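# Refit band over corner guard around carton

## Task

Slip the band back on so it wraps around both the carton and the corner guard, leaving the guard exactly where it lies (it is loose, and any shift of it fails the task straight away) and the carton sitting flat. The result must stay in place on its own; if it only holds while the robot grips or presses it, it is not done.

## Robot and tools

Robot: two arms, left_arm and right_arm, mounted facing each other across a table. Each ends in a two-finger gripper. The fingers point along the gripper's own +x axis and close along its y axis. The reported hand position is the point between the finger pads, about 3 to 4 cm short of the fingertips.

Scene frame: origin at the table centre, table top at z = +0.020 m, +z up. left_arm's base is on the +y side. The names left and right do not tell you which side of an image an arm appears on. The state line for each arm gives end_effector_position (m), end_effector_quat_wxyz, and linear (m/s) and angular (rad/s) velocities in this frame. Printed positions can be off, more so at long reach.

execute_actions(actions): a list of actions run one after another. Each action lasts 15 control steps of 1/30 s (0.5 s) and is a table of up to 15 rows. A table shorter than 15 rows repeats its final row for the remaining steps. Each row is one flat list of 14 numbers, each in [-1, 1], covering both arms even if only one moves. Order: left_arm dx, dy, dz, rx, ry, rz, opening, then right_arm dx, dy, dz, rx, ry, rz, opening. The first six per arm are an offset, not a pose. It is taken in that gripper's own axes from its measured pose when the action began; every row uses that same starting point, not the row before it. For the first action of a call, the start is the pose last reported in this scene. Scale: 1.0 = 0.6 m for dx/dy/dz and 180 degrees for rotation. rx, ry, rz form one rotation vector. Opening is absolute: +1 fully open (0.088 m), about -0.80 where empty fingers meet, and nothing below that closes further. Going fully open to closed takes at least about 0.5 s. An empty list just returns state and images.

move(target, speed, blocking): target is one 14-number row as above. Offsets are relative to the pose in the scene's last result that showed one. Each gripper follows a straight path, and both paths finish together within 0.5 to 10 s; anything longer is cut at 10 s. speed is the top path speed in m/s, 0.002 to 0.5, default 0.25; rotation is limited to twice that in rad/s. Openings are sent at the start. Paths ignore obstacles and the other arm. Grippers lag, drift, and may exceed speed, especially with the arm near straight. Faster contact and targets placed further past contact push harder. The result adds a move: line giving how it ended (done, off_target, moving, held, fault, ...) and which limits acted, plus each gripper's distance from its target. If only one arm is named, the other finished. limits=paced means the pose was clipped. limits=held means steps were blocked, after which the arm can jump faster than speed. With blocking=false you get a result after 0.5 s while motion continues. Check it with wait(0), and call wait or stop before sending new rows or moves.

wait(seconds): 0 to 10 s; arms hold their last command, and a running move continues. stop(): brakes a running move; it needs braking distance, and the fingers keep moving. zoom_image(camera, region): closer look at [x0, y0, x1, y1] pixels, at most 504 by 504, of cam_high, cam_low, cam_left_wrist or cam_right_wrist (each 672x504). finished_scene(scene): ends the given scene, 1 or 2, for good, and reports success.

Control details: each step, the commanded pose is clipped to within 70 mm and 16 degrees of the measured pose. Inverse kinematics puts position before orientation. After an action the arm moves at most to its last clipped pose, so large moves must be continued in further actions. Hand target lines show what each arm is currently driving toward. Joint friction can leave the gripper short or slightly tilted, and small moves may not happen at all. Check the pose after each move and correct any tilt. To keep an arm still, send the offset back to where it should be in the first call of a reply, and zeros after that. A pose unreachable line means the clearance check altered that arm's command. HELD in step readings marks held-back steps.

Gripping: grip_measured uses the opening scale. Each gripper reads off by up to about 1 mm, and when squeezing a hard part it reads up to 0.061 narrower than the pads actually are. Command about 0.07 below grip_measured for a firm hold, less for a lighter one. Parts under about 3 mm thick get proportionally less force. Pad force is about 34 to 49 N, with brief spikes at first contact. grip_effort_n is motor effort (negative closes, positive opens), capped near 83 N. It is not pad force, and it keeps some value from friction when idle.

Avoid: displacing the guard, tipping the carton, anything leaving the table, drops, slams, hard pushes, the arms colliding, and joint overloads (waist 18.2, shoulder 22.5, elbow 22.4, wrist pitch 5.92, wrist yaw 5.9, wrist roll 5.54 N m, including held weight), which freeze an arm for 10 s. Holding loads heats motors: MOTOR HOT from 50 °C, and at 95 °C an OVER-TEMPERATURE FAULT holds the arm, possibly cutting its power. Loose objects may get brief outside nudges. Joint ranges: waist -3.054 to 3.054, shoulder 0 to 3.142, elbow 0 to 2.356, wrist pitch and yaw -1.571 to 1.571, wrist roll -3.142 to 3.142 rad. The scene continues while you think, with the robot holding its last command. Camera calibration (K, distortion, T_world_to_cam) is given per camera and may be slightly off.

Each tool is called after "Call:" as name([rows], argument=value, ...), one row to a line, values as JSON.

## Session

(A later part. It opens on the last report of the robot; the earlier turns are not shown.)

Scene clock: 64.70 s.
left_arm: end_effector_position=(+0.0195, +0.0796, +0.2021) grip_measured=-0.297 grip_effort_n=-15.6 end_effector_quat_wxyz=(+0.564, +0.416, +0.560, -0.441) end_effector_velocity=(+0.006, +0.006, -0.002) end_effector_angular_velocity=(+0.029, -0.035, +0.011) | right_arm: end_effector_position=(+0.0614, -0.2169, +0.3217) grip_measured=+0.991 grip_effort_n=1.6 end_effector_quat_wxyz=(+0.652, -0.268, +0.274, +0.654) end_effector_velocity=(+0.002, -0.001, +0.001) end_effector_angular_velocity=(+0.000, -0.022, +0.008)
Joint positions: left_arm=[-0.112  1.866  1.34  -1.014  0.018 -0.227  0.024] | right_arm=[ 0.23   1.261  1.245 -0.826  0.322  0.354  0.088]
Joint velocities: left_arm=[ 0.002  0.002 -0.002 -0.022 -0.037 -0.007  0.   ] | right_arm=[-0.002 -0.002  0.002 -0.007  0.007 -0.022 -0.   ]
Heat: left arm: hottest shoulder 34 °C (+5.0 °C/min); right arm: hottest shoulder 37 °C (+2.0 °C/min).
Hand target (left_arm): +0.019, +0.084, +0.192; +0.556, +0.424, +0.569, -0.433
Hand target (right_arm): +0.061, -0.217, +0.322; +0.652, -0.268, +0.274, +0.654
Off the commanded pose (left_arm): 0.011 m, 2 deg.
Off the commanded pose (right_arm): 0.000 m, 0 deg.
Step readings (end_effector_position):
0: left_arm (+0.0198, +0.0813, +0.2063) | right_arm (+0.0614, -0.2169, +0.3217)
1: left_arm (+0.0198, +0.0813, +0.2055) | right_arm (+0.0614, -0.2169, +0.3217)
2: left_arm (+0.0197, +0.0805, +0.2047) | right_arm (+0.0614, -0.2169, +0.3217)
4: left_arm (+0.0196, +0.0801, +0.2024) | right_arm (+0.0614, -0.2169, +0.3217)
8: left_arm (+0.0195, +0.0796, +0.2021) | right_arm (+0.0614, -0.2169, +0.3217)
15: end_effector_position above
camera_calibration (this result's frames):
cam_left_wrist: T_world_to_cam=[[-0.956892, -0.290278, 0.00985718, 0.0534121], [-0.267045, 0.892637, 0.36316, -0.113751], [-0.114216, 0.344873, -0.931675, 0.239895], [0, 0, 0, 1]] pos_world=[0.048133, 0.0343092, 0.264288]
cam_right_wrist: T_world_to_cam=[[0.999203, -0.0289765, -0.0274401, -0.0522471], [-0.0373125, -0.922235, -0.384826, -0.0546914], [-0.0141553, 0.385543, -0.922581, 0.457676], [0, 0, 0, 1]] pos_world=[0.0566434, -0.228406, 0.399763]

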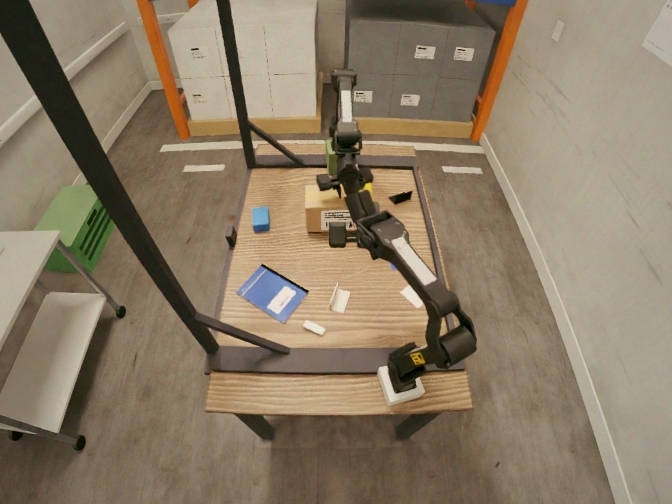

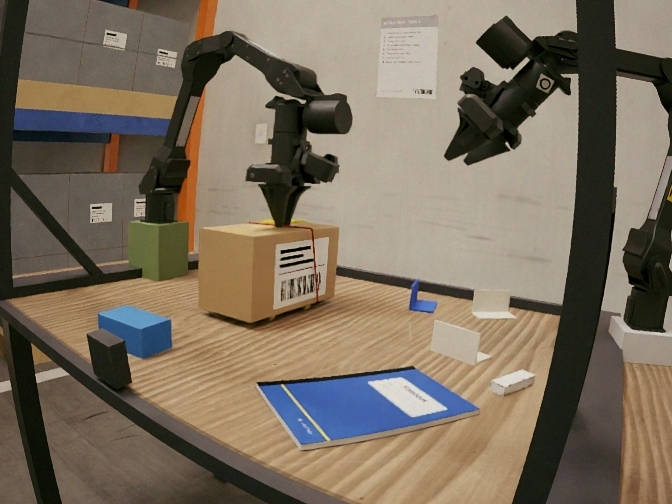

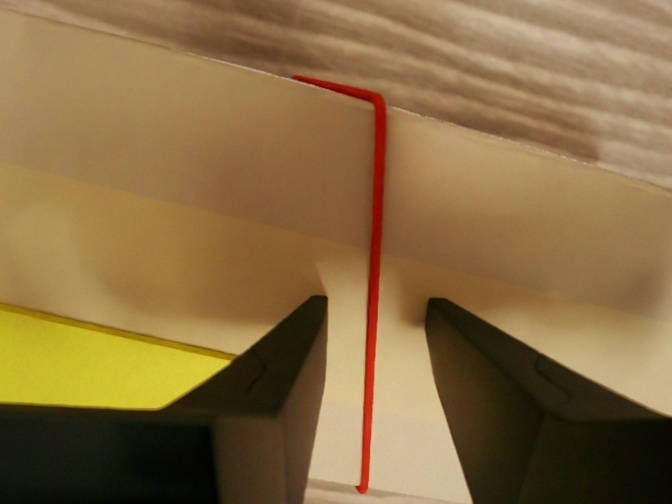

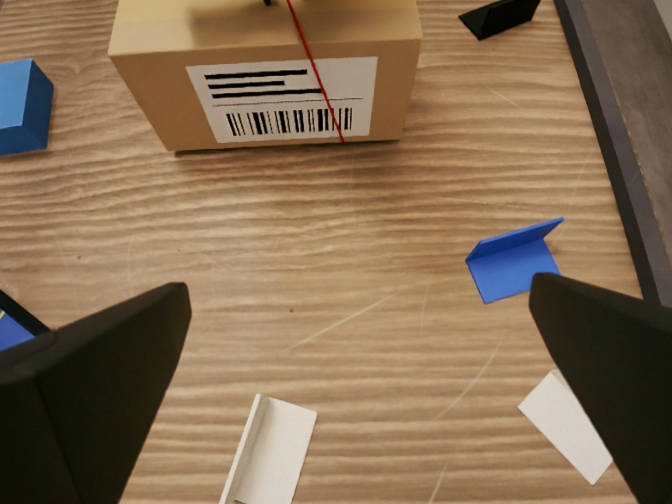

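Call:
execute_actions([
  [[-0.004,0,0,0,0,0,-0.3,0,0,0,0,0,0,1]],
  [[0,0,0,0,0,0,-0.4,0,0,0,0,0,0,1],[0,0,0,0,0,0,-0.45,0,0,0,0,0,0,1],[0,0,0,0,0,0,-0.5,0,0,0,0,0,0,1],[0,0,0,0,0,0,-0.55,0,0,0,0,0,0,1],[0,0,0,0,0,0,-0.6,0,0,0,0,0,0,1],[0,0,0,0,0,0,-0.65,0,0,0,0,0,0,1],[0,0,0,0,0,0,-0.65,0,0,0,0,0,0,1],[0,0,0,0,0,0,-0.7,0,0,0,0,0,0,1]],
])

Scene clock: 70.13 s.
left_arm: end_effector_position=(+0.0197, +0.0799, +0.2027) grip_measured=-0.689 grip_effort_n=-16.5 end_effector_quat_wxyz=(+0.564, +0.417, +0.561, -0.440) end_effector_velocity=(+0.000, +0.002, +0.000) end_effector_angular_velocity=(+0.008, -0.007, +0.005) | right_arm: end_effector_position=(+0.0614, -0.2169, +0.3217) grip_measured=+0.991 grip_effort_n=1.6 end_effector_quat_wxyz=(+0.652, -0.268, +0.274, +0.654) end_effector_velocity=(-0.000, -0.000, -0.001) end_effector_angular_velocity=(-0.009, -0.004, +0.008)
Joint positions: left_arm=[-0.111  1.866  1.343 -1.019  0.017 -0.227  0.005] | right_arm=[ 0.23   1.261  1.245 -0.826  0.322  0.354  0.088]
Joint velocities: left_arm=[-0.002 -0.002 -0.002 -0.007 -0.007 -0.007 -0.004] | right_arm=[-0.002  0.002  0.002 -0.007 -0.007 -0.007 -0.   ]
Heat: left arm: hottest shoulder 34 °C (+3.0 °C/min); right arm: hottest shoulder 36 °C (-1.0 °C/min).
Hand target (left_arm): +0.019, +0.080, +0.203; +0.564, +0.416, +0.561, -0.440
Hand target (right_arm): +0.061, -0.217, +0.322; +0.652, -0.268, +0.274, +0.654
Off the commanded pose (left_arm): 0.000 m, 0 deg.
Off the commanded pose (right_arm): 0.000 m, 0 deg.
Step readings (end_effector_position; steps 1 to 15: 1st action; 16 to 30: 2nd action):
0: left_arm (+0.0195, +0.0796, +0.2021) | right_arm (+0.0614, -0.2169, +0.3217)
1: left_arm (+0.0195, +0.0796, +0.2021) | right_arm (+0.0614, -0.2169, +0.3217)
2: left_arm (+0.0195, +0.0796, +0.2022) | right_arm (+0.0614, -0.2169, +0.3217)
4: left_arm (+0.0195, +0.0796, +0.2025) | right_arm (+0.0614, -0.2169, +0.3217)
8: left_arm (+0.0195, +0.0796, +0.2027) | right_arm (+0.0614, -0.2169, +0.3217)
15: left_arm (+0.0195, +0.0798, +0.2027) | right_arm (+0.0614, -0.2169, +0.3217)
16: left_arm (+0.0195, +0.0798, +0.2027) | right_arm (+0.0614, -0.2169, +0.3217)
17: left_arm (+0.0196, +0.0799, +0.2027) | right_arm (+0.0614, -0.2169, +0.3217)
19: left_arm (+0.0197, +0.0799, +0.2027) | right_arm (+0.0614, -0.2169, +0.3217)
23: left_arm (+0.0197, +0.0799, +0.2027) | right_arm (+0.0614, -0.2169, +0.3217)
30: end_effector_position above
camera_calibration (this result's frames):
cam_left_wrist: T_world_to_cam=[[-0.95678, -0.290686, 0.00854784, 0.0540174], [-0.267648, 0.891685, 0.365052, -0.114498], [-0.113737, 0.346987, -0.930948, 0.240073], [0, 0, 0, 1]] pos_world=[0.0483431, 0.0344957, 0.264831]
cam_right_wrist: T_world_to_cam=[[0.999203, -0.0289765, -0.0274401, -0.0522471], [-0.0373125, -0.922235, -0.384826, -0.0546914], [-0.0141553, 0.385543, -0.922581, 0.457676], [0, 0, 0, 1]] pos_world=[0.0566434, -0.228406, 0.399763]

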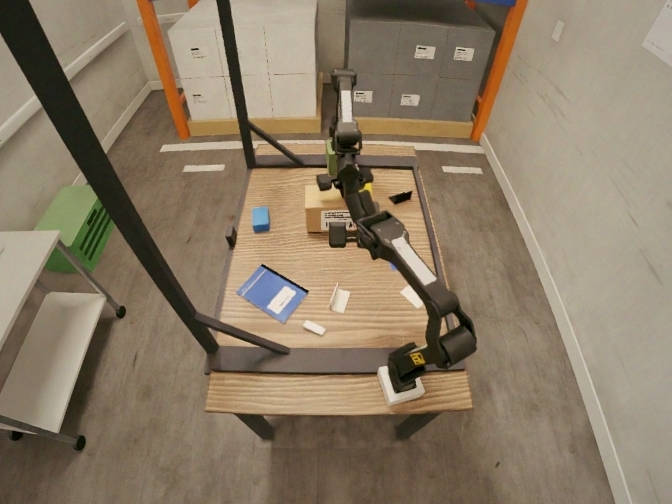

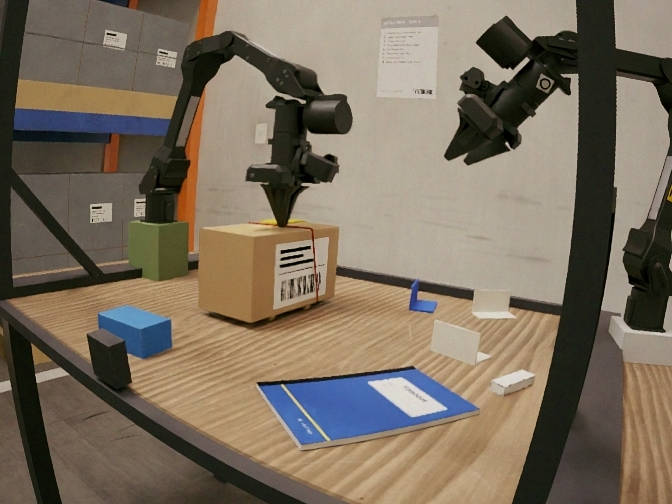

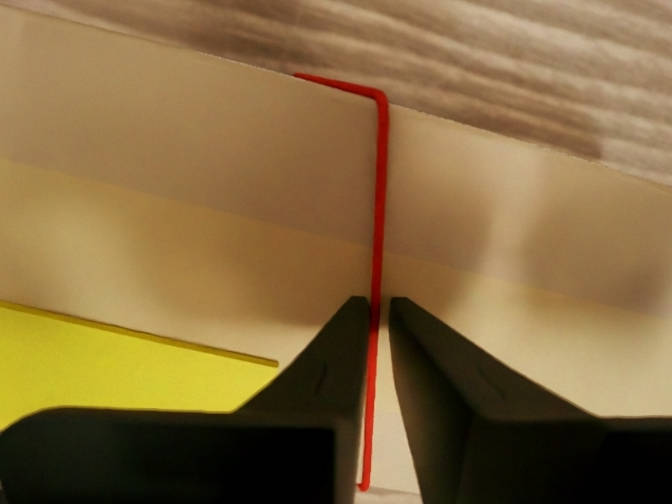

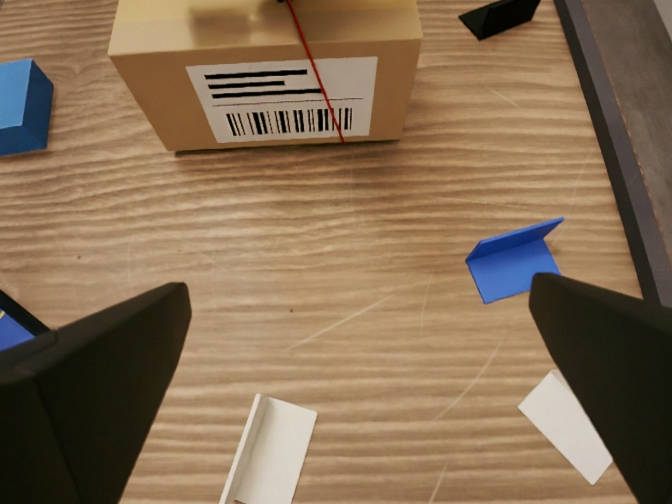

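Close fully and lift a little.

Call:
execute_actions([
  [[0,0,0,0,0,0,-0.8,0,0,0,0,0,0,1],[0,0,0,0,0,0,-0.8,0,0,0,0,0,0,1],[0,0,0,0,0,0,-0.9,0,0,0,0,0,0,1],[0,0,0,0,0,0,-1,0,0,0,0,0,0,1]],
  [[-0.03,0,0,0,0,0,-1,0,0,0,0,0,0,1]],
])

Call:
zoom_image(camera="cam_low", region=[170, 140, 350, 330])

Scene clock: 74.90 s.
left_arm: end_effector_position=(+0.0196, +0.0817, +0.2144) grip_measured=-0.815 grip_effort_n=-83.5 end_effector_quat_wxyz=(+0.561, +0.421, +0.565, -0.435) end_effector_velocity=(+0.001, +0.005, +0.000) end_effector_angular_velocity=(+0.023, -0.021, +0.000) | right_arm: end_effector_position=(+0.0614, -0.2169, +0.3217) grip_measured=+0.991 grip_effort_n=2.1 end_effector_quat_wxyz=(+0.652, -0.268, +0.274, +0.654) end_effector_velocity=(-0.001, +0.001, -0.001) end_effector_angular_velocity=(-0.005, +0.011, +0.012)
Joint positions: left_arm=[-0.111  1.861  1.384 -1.082  0.017 -0.227  0.   ] | right_arm=[ 0.23   1.261  1.245 -0.826  0.322  0.354  0.088]
Joint velocities: left_arm=[-0.007 -0.002 -0.002 -0.022 -0.022 -0.007  0.   ] | right_arm=[-0.007  0.002 -0.002  0.007 -0.022 -0.007 -0.   ]
Heat: left arm: hottest shoulder 34 °C (+2.0 °C/min); right arm: hottest shoulder 36 °C (-3.0 °C/min).
Hand target (left_arm): +0.020, +0.080, +0.221; +0.564, +0.417, +0.561, -0.440
Hand target (right_arm): +0.061, -0.217, +0.322; +0.652, -0.268, +0.274, +0.654
Off the commanded pose (left_arm): 0.006 m, 1 deg.
Off the commanded pose (right_arm): 0.000 m, 0 deg.
Step readings (end_effector_position; steps 1 to 15: 1st action; 16 to 30: 2nd action):
0: left_arm (+0.0197, +0.0799, +0.2027) | right_arm (+0.0614, -0.2169, +0.3217)
1: left_arm (+0.0197, +0.0799, +0.2027) | right_arm (+0.0614, -0.2169, +0.3217)
2: left_arm (+0.0197, +0.0799, +0.2027) | right_arm (+0.0614, -0.2169, +0.3217)
4: left_arm (+0.0197, +0.0799, +0.2027) | right_arm (+0.0614, -0.2169, +0.3217)
8: left_arm (+0.0197, +0.0799, +0.2027) | right_arm (+0.0614, -0.2169, +0.3217)
15: left_arm (+0.0197, +0.0799, +0.2027) | right_arm (+0.0614, -0.2169, +0.3217)
16: left_arm (+0.0197, +0.0803, +0.2039) | right_arm (+0.0614, -0.2169, +0.3217)
17: left_arm (+0.0196, +0.0817, +0.2059) | right_arm (+0.0614, -0.2169, +0.3217)
19: left_arm (+0.0196, +0.0819, +0.2093) | right_arm (+0.0614, -0.2169, +0.3217)
23: left_arm (+0.0197, +0.0813, +0.2140) | right_arm (+0.0614, -0.2169, +0.3217)
30: end_effector_position above
camera_calibration (this result's frames):
cam_left_wrist: T_world_to_cam=[[-0.956776, -0.290793, 0.00445542, 0.0552556], [-0.267386, 0.885581, 0.379803, -0.123053], [-0.11439, 0.362195, -0.925057, 0.247788], [0, 0, 0, 1]] pos_world=[0.0483089, 0.0352939, 0.275708]
cam_right_wrist: T_world_to_cam=[[0.999203, -0.0289765, -0.0274401, -0.0522471], [-0.0373125, -0.922235, -0.384826, -0.0546914], [-0.0141553, 0.385543, -0.922581, 0.457676], [0, 0, 0, 1]] pos_world=[0.0566434, -0.228406, 0.399763]

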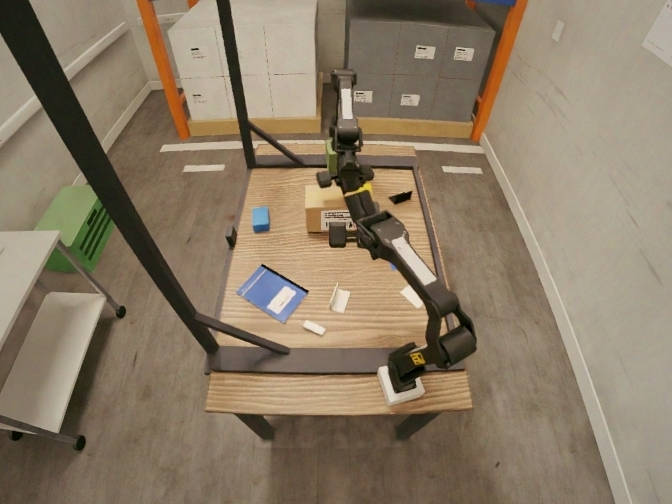

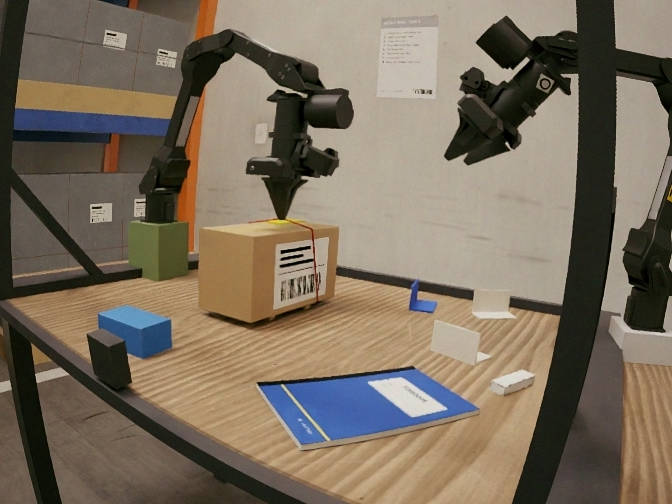

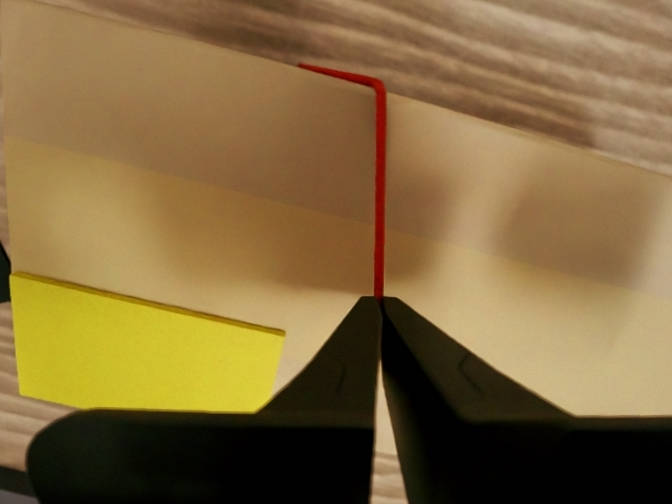

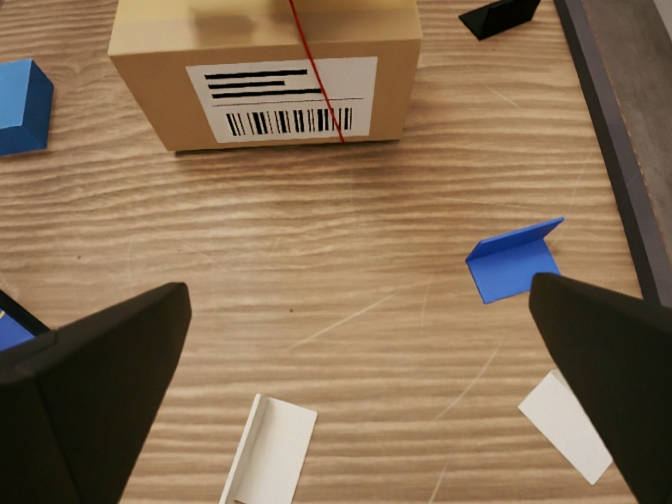

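Region (170, 140, 350, 330) of cam_low's 672x504 image, scaled by 2.653, with more detail than that image has; it fills the left 477 columns of this view, and the rest is white.

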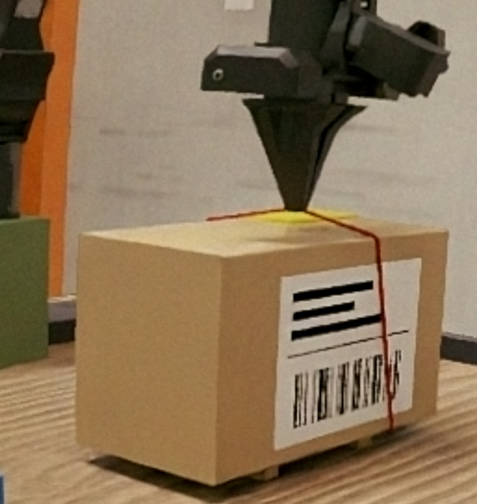

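Call:
move(target=[-0.045,0,0,0.08,0.01,0,-1,0,0,0,0,0,0,1], speed=0.05)

Scene clock: 86.47 s.
left_arm: end_effector_position=(+0.0200, +0.0836, +0.2400) grip_measured=-0.815 grip_effort_n=-83.5 end_effector_quat_wxyz=(+0.497, +0.494, +0.515, -0.494) end_effector_velocity=(-0.002, +0.001, +0.001) end_effector_angular_velocity=(+0.002, +0.008, -0.010) | right_arm: end_effector_position=(+0.0614, -0.2169, +0.3217) grip_measured=+0.991 grip_effort_n=1.2 end_effector_quat_wxyz=(+0.652, -0.268, +0.274, +0.654) end_effector_velocity=(-0.004, +0.000, -0.001) end_effector_angular_velocity=(-0.005, +0.000, +0.033)
Joint positions: left_arm=[-0.11   1.861  1.487 -1.216  0.017  0.021  0.   ] | right_arm=[ 0.23   1.261  1.245 -0.826  0.322  0.354  0.088]
Joint velocities: left_arm=[-0.002 -0.002  0.002 -0.007  0.007  0.007  0.   ] | right_arm=[ 0.002  0.002 -0.002  0.007 -0.022 -0.022 -0.   ]
Heat: left arm: hottest shoulder 36 °C (+1.0 °C/min); right arm: hottest shoulder 36 °C (-4.0 °C/min).
Hand target (left_arm): +0.020, +0.082, +0.241; +0.494, +0.495, +0.514, -0.496
Hand target (right_arm): +0.061, -0.217, +0.322; +0.652, -0.268, +0.274, +0.654
Off the commanded pose (left_arm): 0.002 m, 0 deg.
Off the commanded pose (right_arm): 0.000 m, 0 deg.
move: done
camera_calibration (this result's frames):
cam_left_wrist: T_world_to_cam=[[-0.998793, -0.0490866, 0.00195001, 0.0372179], [-0.0441231, 0.913835, 0.403681, -0.146911], [-0.0215973, 0.403108, -0.914898, 0.263157], [0, 0, 0, 1]] pos_world=[0.0363743, 0.0299988, 0.299995]
cam_right_wrist: T_world_to_cam=[[0.999203, -0.0289765, -0.0274401, -0.0522471], [-0.0373125, -0.922235, -0.384826, -0.0546914], [-0.0141553, 0.385543, -0.922581, 0.457676], [0, 0, 0, 1]] pos_world=[0.0566434, -0.228406, 0.399763]

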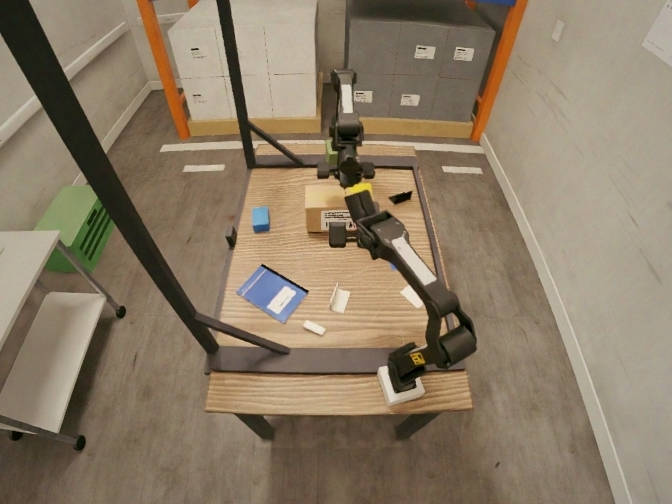

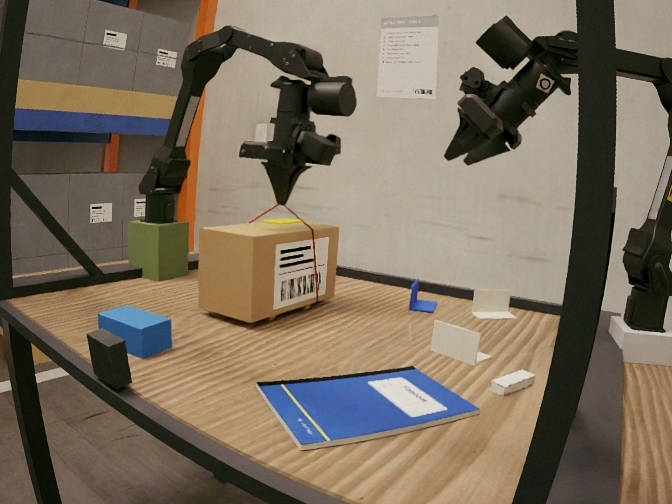

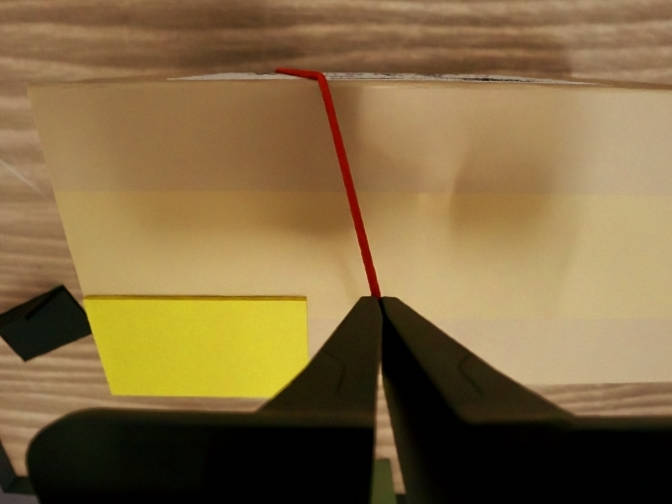

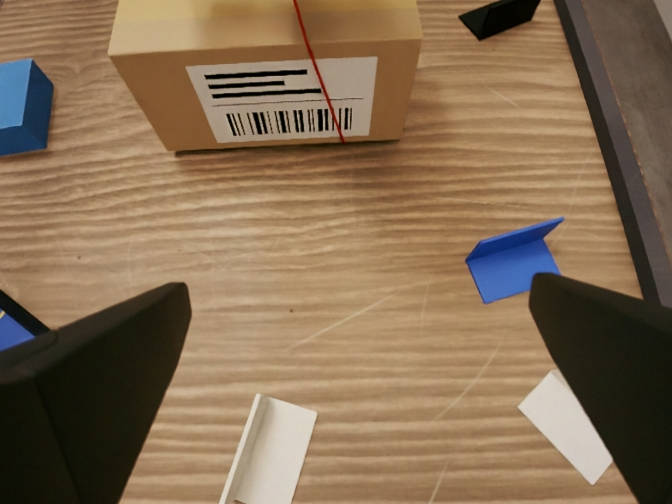

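Call:
move(target=[0,0,-0.2,0,0.01,0,-1,0,0,0,0,0,0,1], speed=0.06)

Call:
zoom_image(camera="cam_low", region=[170, 140, 350, 330])

Scene clock: 91.53 s.
left_arm: end_effector_position=(+0.0177, +0.1870, +0.2452) grip_measured=-0.815 grip_effort_n=-83.5 end_effector_quat_wxyz=(+0.504, +0.490, +0.511, -0.495) end_effector_velocity=(-0.002, +0.003, -0.001) end_effector_angular_velocity=(+0.012, +0.008, +0.005) | right_arm: end_effector_position=(+0.0614, -0.2169, +0.3217) grip_measured=+0.991 grip_effort_n=1.2 end_effector_quat_wxyz=(+0.652, -0.268, +0.274, +0.654) end_effector_velocity=(+0.001, -0.003, -0.005) end_effector_angular_velocity=(-0.026, -0.013, +0.008)
Joint positions: left_arm=[-0.103  1.453  1.063 -1.183  0.013  0.021  0.   ] | right_arm=[ 0.23   1.261  1.245 -0.826  0.322  0.354  0.088]
Joint velocities: left_arm=[-0.002 -0.002 -0.007 -0.007  0.007 -0.007  0.   ] | right_arm=[-0.002  0.002 -0.002 -0.022 -0.007 -0.007  0.   ]
Heat: left arm: hottest shoulder 36 °C (+2.0 °C/min); right arm: hottest shoulder 36 °C (-3.0 °C/min).
Hand target (left_arm): +0.016, +0.203, +0.243; +0.489, +0.502, +0.523, -0.486
Hand target (right_arm): +0.061, -0.217, +0.322; +0.652, -0.268, +0.274, +0.654
Off the commanded pose (left_arm): 0.017 m, 3 deg.
Off the commanded pose (right_arm): 0.000 m, 0 deg.
move: off_target (left_arm)
camera_calibration (this result's frames):
cam_left_wrist: T_world_to_cam=[[-0.998475, -0.0551408, -0.00253909, 0.0422866], [-0.0518072, 0.92025, 0.387886, -0.240813], [-0.0190518, 0.387427, -0.921704, 0.23071], [0, 0, 0, 1]] pos_world=[0.0341417, 0.134557, 0.306161]
cam_right_wrist: T_world_to_cam=[[0.999203, -0.0289765, -0.0274401, -0.0522471], [-0.0373125, -0.922235, -0.384826, -0.0546914], [-0.0141553, 0.385543, -0.922581, 0.457676], [0, 0, 0, 1]] pos_world=[0.0566434, -0.228406, 0.399763]

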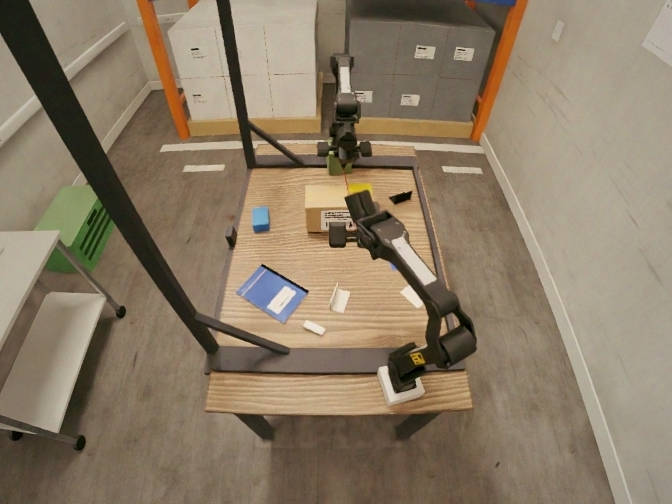

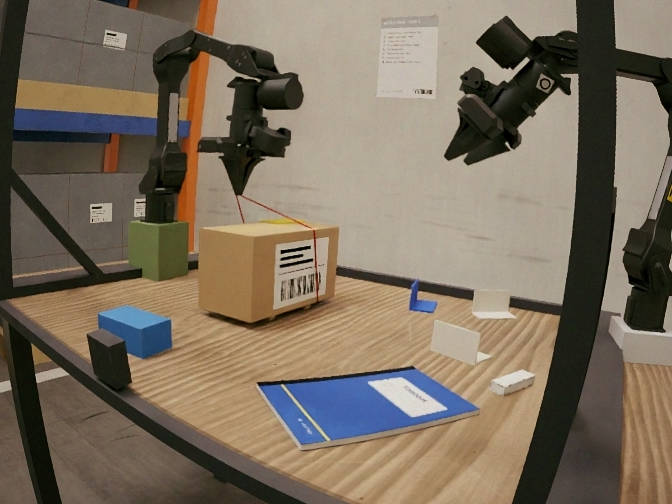

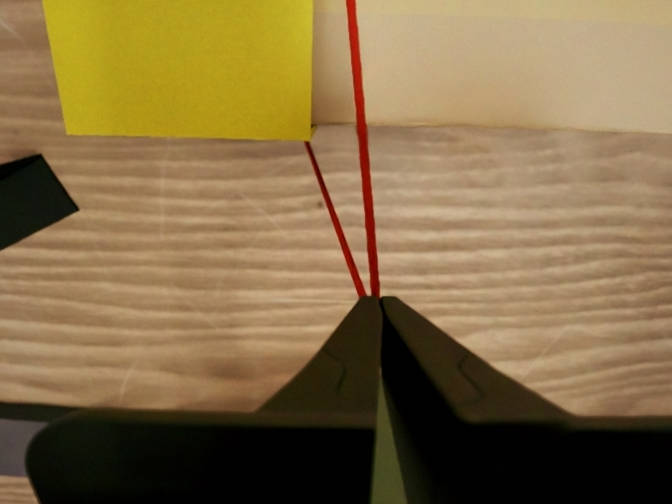

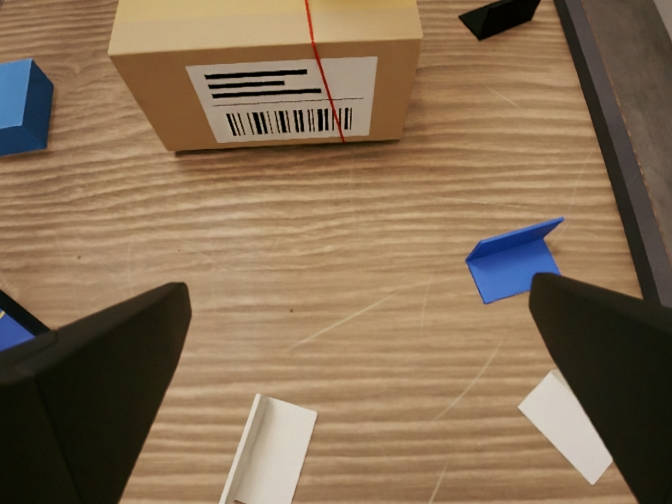

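Region (170, 140, 350, 330) of cam_low's 672x504 image, scaled by 2.653, with more detail than that image has; it fills the left 477 columns of this view, and the rest is white.

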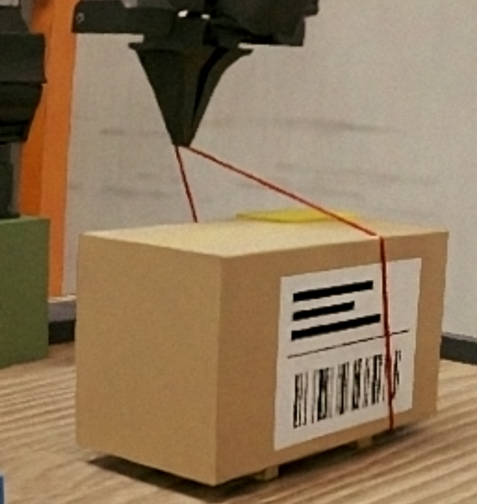

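Call:
move(target=[0,0,-0.04,0,0.01,0,-1,0,0,0,0,0,0,1], speed=0.04)

Call:
move(target=[0,0.1,-0.02,0,0,0,-1,0,0,0,0,0,0,1], speed=0.04)

Call:
zoom_image(camera="cam_low", region=[170, 140, 350, 330])

Scene clock: 101.17 s.
left_arm: end_effector_position=(+0.0183, +0.1941, +0.2479) grip_measured=-0.815 grip_effort_n=-83.5 end_effector_quat_wxyz=(+0.510, +0.486, +0.505, -0.499) end_effector_velocity=(-0.003, +0.000, -0.000) end_effector_angular_velocity=(-0.008, +0.007, +0.015) | right_arm: end_effector_position=(+0.0614, -0.2169, +0.3217) grip_measured=+0.991 grip_effort_n=0.7 end_effector_quat_wxyz=(+0.652, -0.268, +0.274, +0.654) end_effector_velocity=(+0.003, -0.001, -0.001) end_effector_angular_velocity=(-0.004, -0.013, -0.002)
Joint positions: left_arm=[-0.101  1.408  1.035 -1.181  0.009  0.021  0.   ] | right_arm=[ 0.23   1.261  1.245 -0.826  0.322  0.354  0.088]
Joint velocities: left_arm=[-0.007 -0.007 -0.007  0.007  0.007 -0.022  0.   ] | right_arm=[-0.002 -0.002 -0.002 -0.007  0.007 -0.007  0.   ]
Heat: left arm: hottest shoulder 36 °C (+2.0 °C/min); right arm: hottest shoulder 36 °C (-2.0 °C/min).
Hand target (left_arm): +0.017, +0.210, +0.245; +0.496, +0.497, +0.519, -0.488
Hand target (right_arm): +0.061, -0.217, +0.322; +0.652, -0.268, +0.274, +0.654
Off the commanded pose (left_arm): 0.017 m, 3 deg.
Off the commanded pose (right_arm): 0.000 m, 0 deg.
move: off_target (left_arm)
camera_calibration (this result's frames):
cam_left_wrist: T_world_to_cam=[[-0.998348, -0.0571521, -0.00588929, 0.0444999], [-0.0552688, 0.9273, 0.370217, -0.245319], [-0.0156976, 0.369931, -0.928926, 0.235607], [0, 0, 0, 1]] pos_world=[0.0345664, 0.142869, 0.309945]
cam_right_wrist: T_world_to_cam=[[0.999203, -0.0289765, -0.0274401, -0.0522471], [-0.0373125, -0.922235, -0.384826, -0.0546914], [-0.0141553, 0.385543, -0.922581, 0.457676], [0, 0, 0, 1]] pos_world=[0.0566434, -0.228406, 0.399763]

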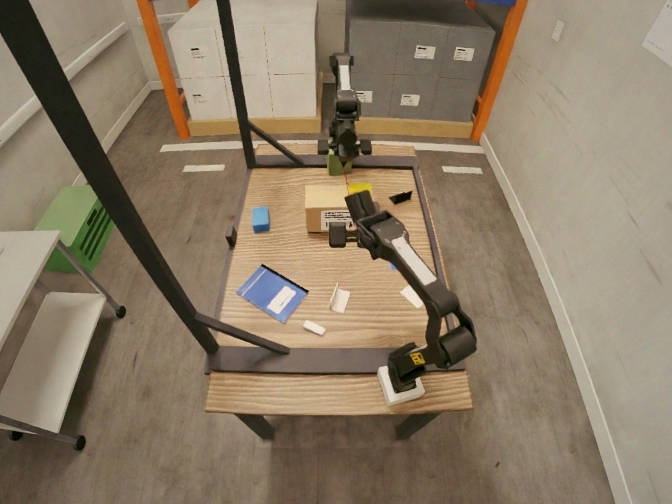

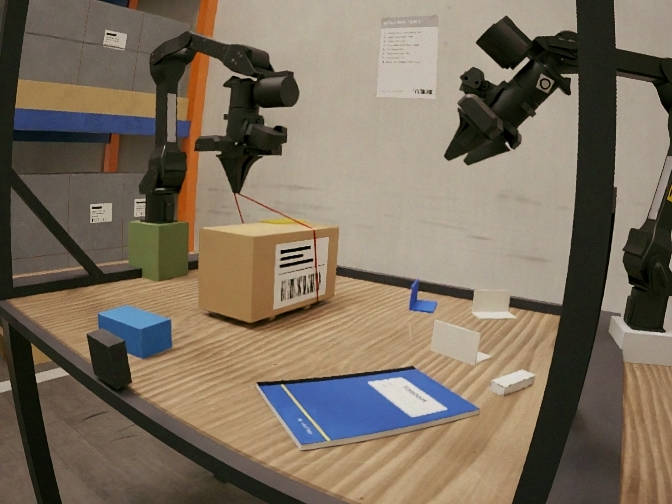

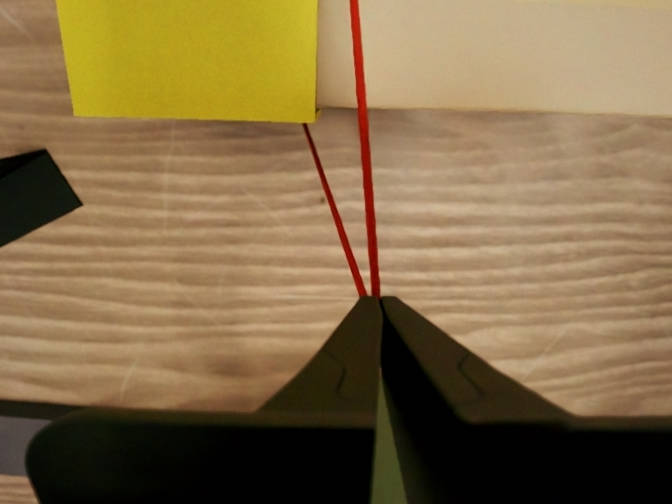

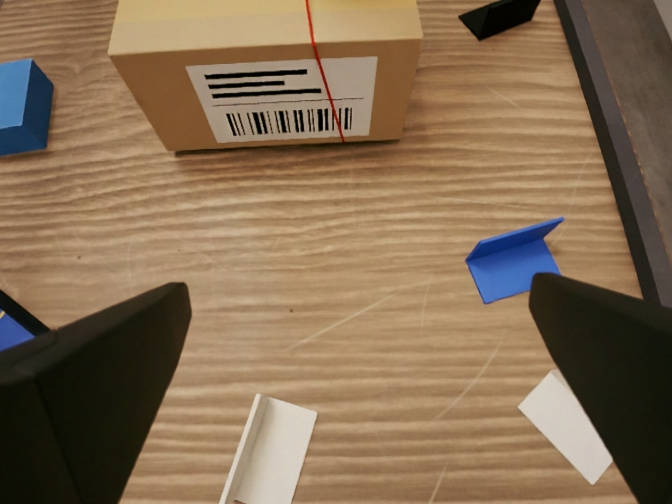

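Scene clock: 103.00 s.
left_arm: end_effector_position=(+0.0745, +0.1946, +0.2502) grip_measured=-0.815 grip_effort_n=-83.5 end_effector_quat_wxyz=(+0.516, +0.474, +0.493, -0.515) end_effector_velocity=(+0.005, +0.001, -0.001) end_effector_angular_velocity=(+0.004, -0.022, +0.001) | right_arm: end_effector_position=(+0.0614, -0.2169, +0.3217) grip_measured=+0.991 grip_effort_n=1.6 end_effector_quat_wxyz=(+0.652, -0.268, +0.274, +0.654) end_effector_velocity=(+0.001, -0.002, -0.001) end_effector_angular_velocity=(-0.009, -0.024, +0.028)
Joint positions: left_arm=[ 0.151  1.408  1.043 -1.149  0.036  0.285  0.   ] | right_arm=[ 0.23   1.261  1.245 -0.826  0.322  0.354  0.088]
Joint velocities: left_arm=[ 0.007  0.002 -0.002  0.007 -0.022  0.007  0.   ] | right_arm=[-0.002 -0.002 -0.002 -0.007 -0.007 -0.037 -0.   ]
Heat: left arm: hottest shoulder 36 °C (+2.0 °C/min); right arm: hottest shoulder 36 °C (-2.0 °C/min).
Hand target (left_arm): +0.078, +0.208, +0.248; +0.511, +0.485, +0.504, -0.499
Hand target (right_arm): +0.061, -0.217, +0.322; +0.652, -0.268, +0.274, +0.654
Off the commanded pose (left_arm): 0.014 m, 3 deg.
Off the commanded pose (right_arm): 0.000 m, 0 deg.
move: off_target (left_arm)
camera_calibration (this result's frames):
cam_left_wrist: T_world_to_cam=[[-0.998926, -0.04607, 0.00496525, 0.0958327], [-0.0419256, 0.944255, 0.326534, -0.236838], [-0.0197319, 0.325975, -0.945172, 0.2514], [0, 0, 0, 1]] pos_world=[0.0907608, 0.146101, 0.314476]
cam_right_wrist: T_world_to_cam=[[0.999203, -0.0289765, -0.0274401, -0.0522471], [-0.0373125, -0.922235, -0.384826, -0.0546914], [-0.0141553, 0.385543, -0.922581, 0.457676], [0, 0, 0, 1]] pos_world=[0.0566434, -0.228406, 0.399763]

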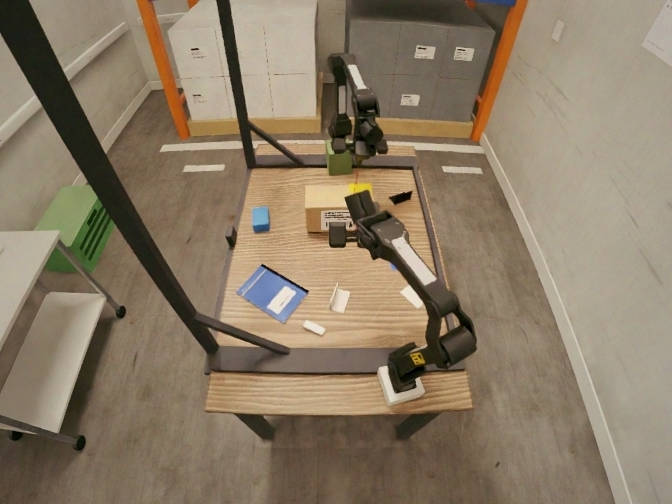

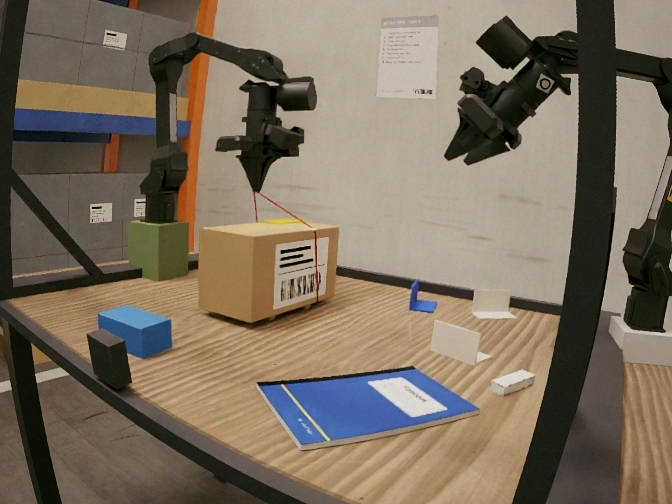

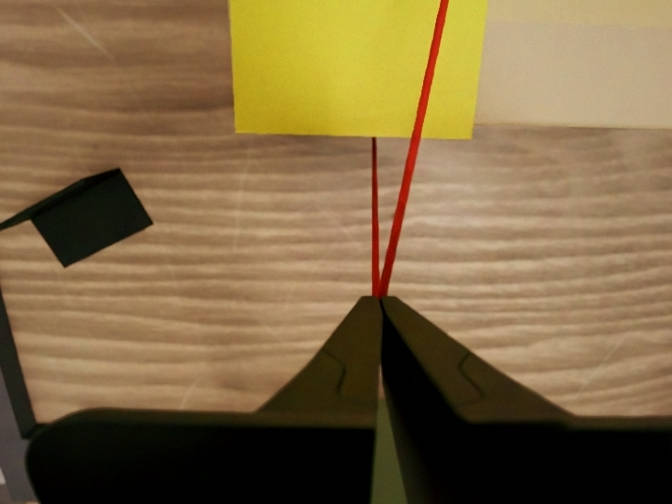

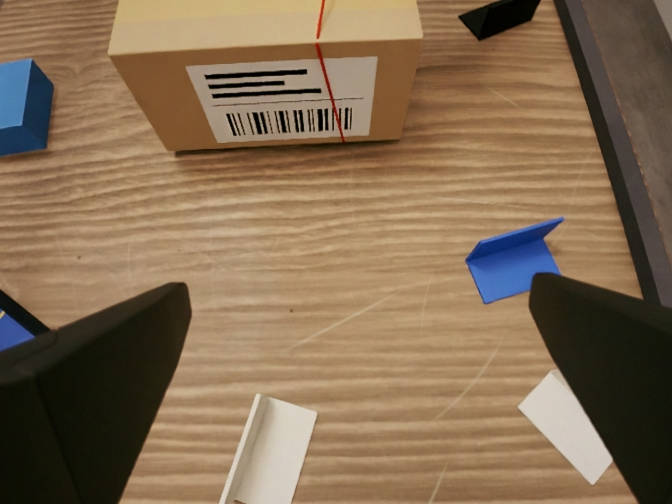

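Region (170, 140, 350, 330) of cam_low's 672x504 image, scaled by 2.653, with more detail than that image has; it fills the left 477 columns of this view, and the rest is white.

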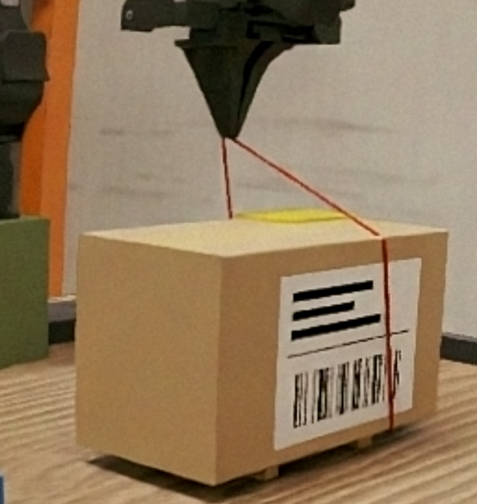

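Call:
move(target=[0,0.065,-0.022,0,0,0,-1,0,0,0,0,0,0,1], speed=0.03)

Call:
zoom_image(camera="cam_right_wrist", region=[100, 0, 440, 170])

Scene clock: 118.67 s.
left_arm: end_effector_position=(+0.1067, +0.1985, +0.2515) grip_measured=-0.815 grip_effort_n=-83.5 end_effector_quat_wxyz=(+0.519, +0.462, +0.480, -0.535) end_effector_velocity=(-0.002, +0.003, -0.000) end_effector_angular_velocity=(+0.003, +0.009, -0.005) | right_arm: end_effector_position=(+0.0614, -0.2169, +0.3217) grip_measured=+0.991 grip_effort_n=1.2 end_effector_quat_wxyz=(+0.652, -0.268, +0.274, +0.654) end_effector_velocity=(+0.002, +0.001, +0.001) end_effector_angular_velocity=(+0.009, -0.007, -0.002)
Joint positions: left_arm=[ 0.307  1.411  1.048 -1.122  0.079  0.455  0.   ] | right_arm=[ 0.23   1.261  1.245 -0.826  0.322  0.354  0.088]
Joint velocities: left_arm=[ 0.002 -0.007 -0.007 -0.007  0.007  0.007  0.   ] | right_arm=[-0.002 -0.002 -0.002  0.007  0.007 -0.007  0.   ]
Heat: left arm: hottest shoulder 34 °C (+0.0 °C/min); right arm: hottest shoulder 35 °C (-2.0 °C/min).
Hand target (left_arm): +0.113, +0.209, +0.249; +0.517, +0.474, +0.492, -0.516
Hand target (right_arm): +0.061, -0.217, +0.322; +0.652, -0.268, +0.274, +0.654
Off the commanded pose (left_arm): 0.012 m, 3 deg.
Off the commanded pose (right_arm): 0.000 m, 0 deg.
move: off_target (left_arm)
camera_calibration (this result's frames):
cam_left_wrist: T_world_to_cam=[[-0.999391, -0.0278212, 0.0210609, 0.120494], [-0.0207425, 0.959021, 0.282574, -0.233762], [-0.0280594, 0.281965, -0.959014, 0.265024], [0, 0, 0, 1]] pos_world=[0.123008, 0.152807, 0.317679]
cam_right_wrist: T_world_to_cam=[[0.999203, -0.0289765, -0.0274401, -0.0522471], [-0.0373125, -0.922235, -0.384826, -0.0546914], [-0.0141553, 0.385543, -0.922581, 0.457676], [0, 0, 0, 1]] pos_world=[0.0566434, -0.228406, 0.399763]

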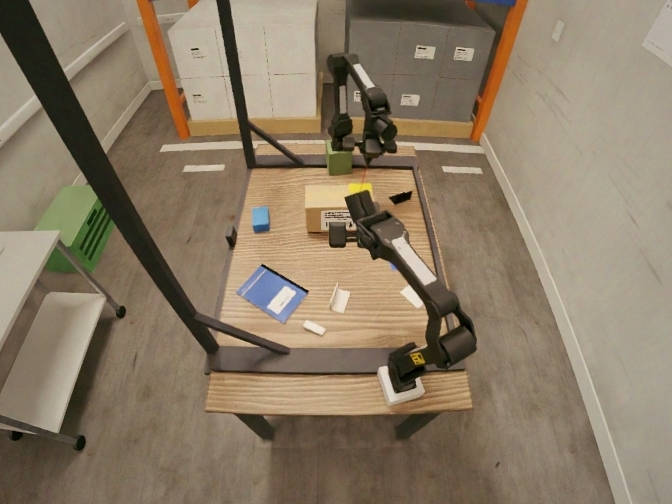

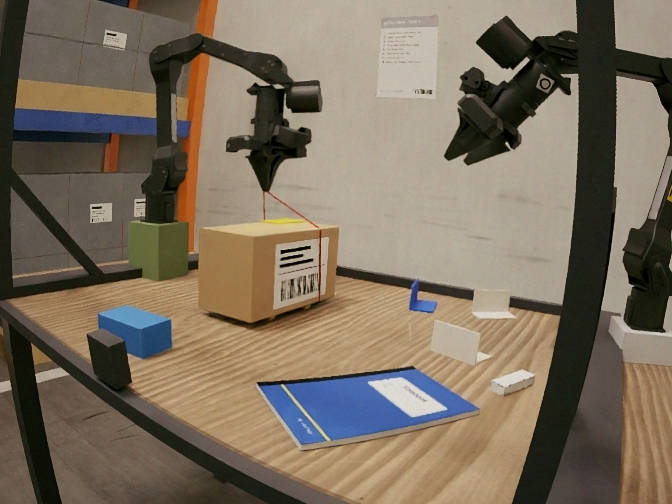

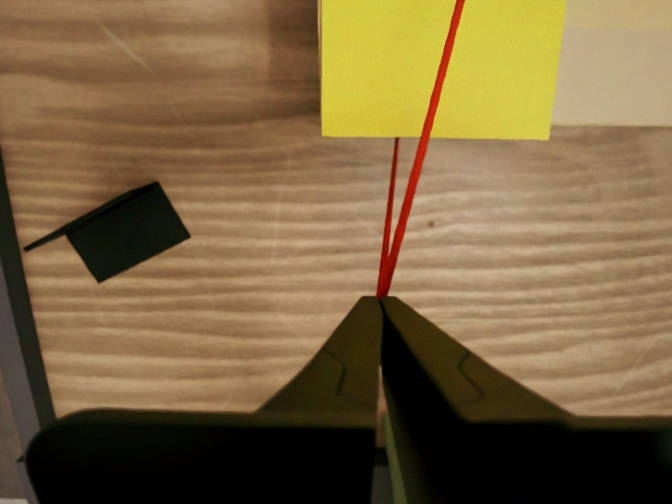

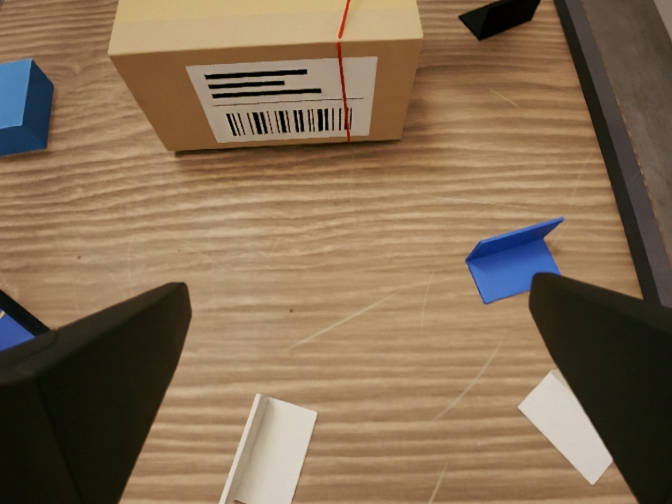

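Region (100, 0, 440, 170) of cam_right_wrist's 672x504 image, scaled by 1.482, with more detail than that image has.

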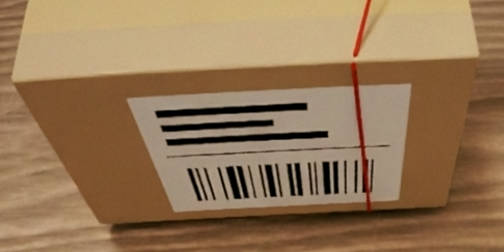

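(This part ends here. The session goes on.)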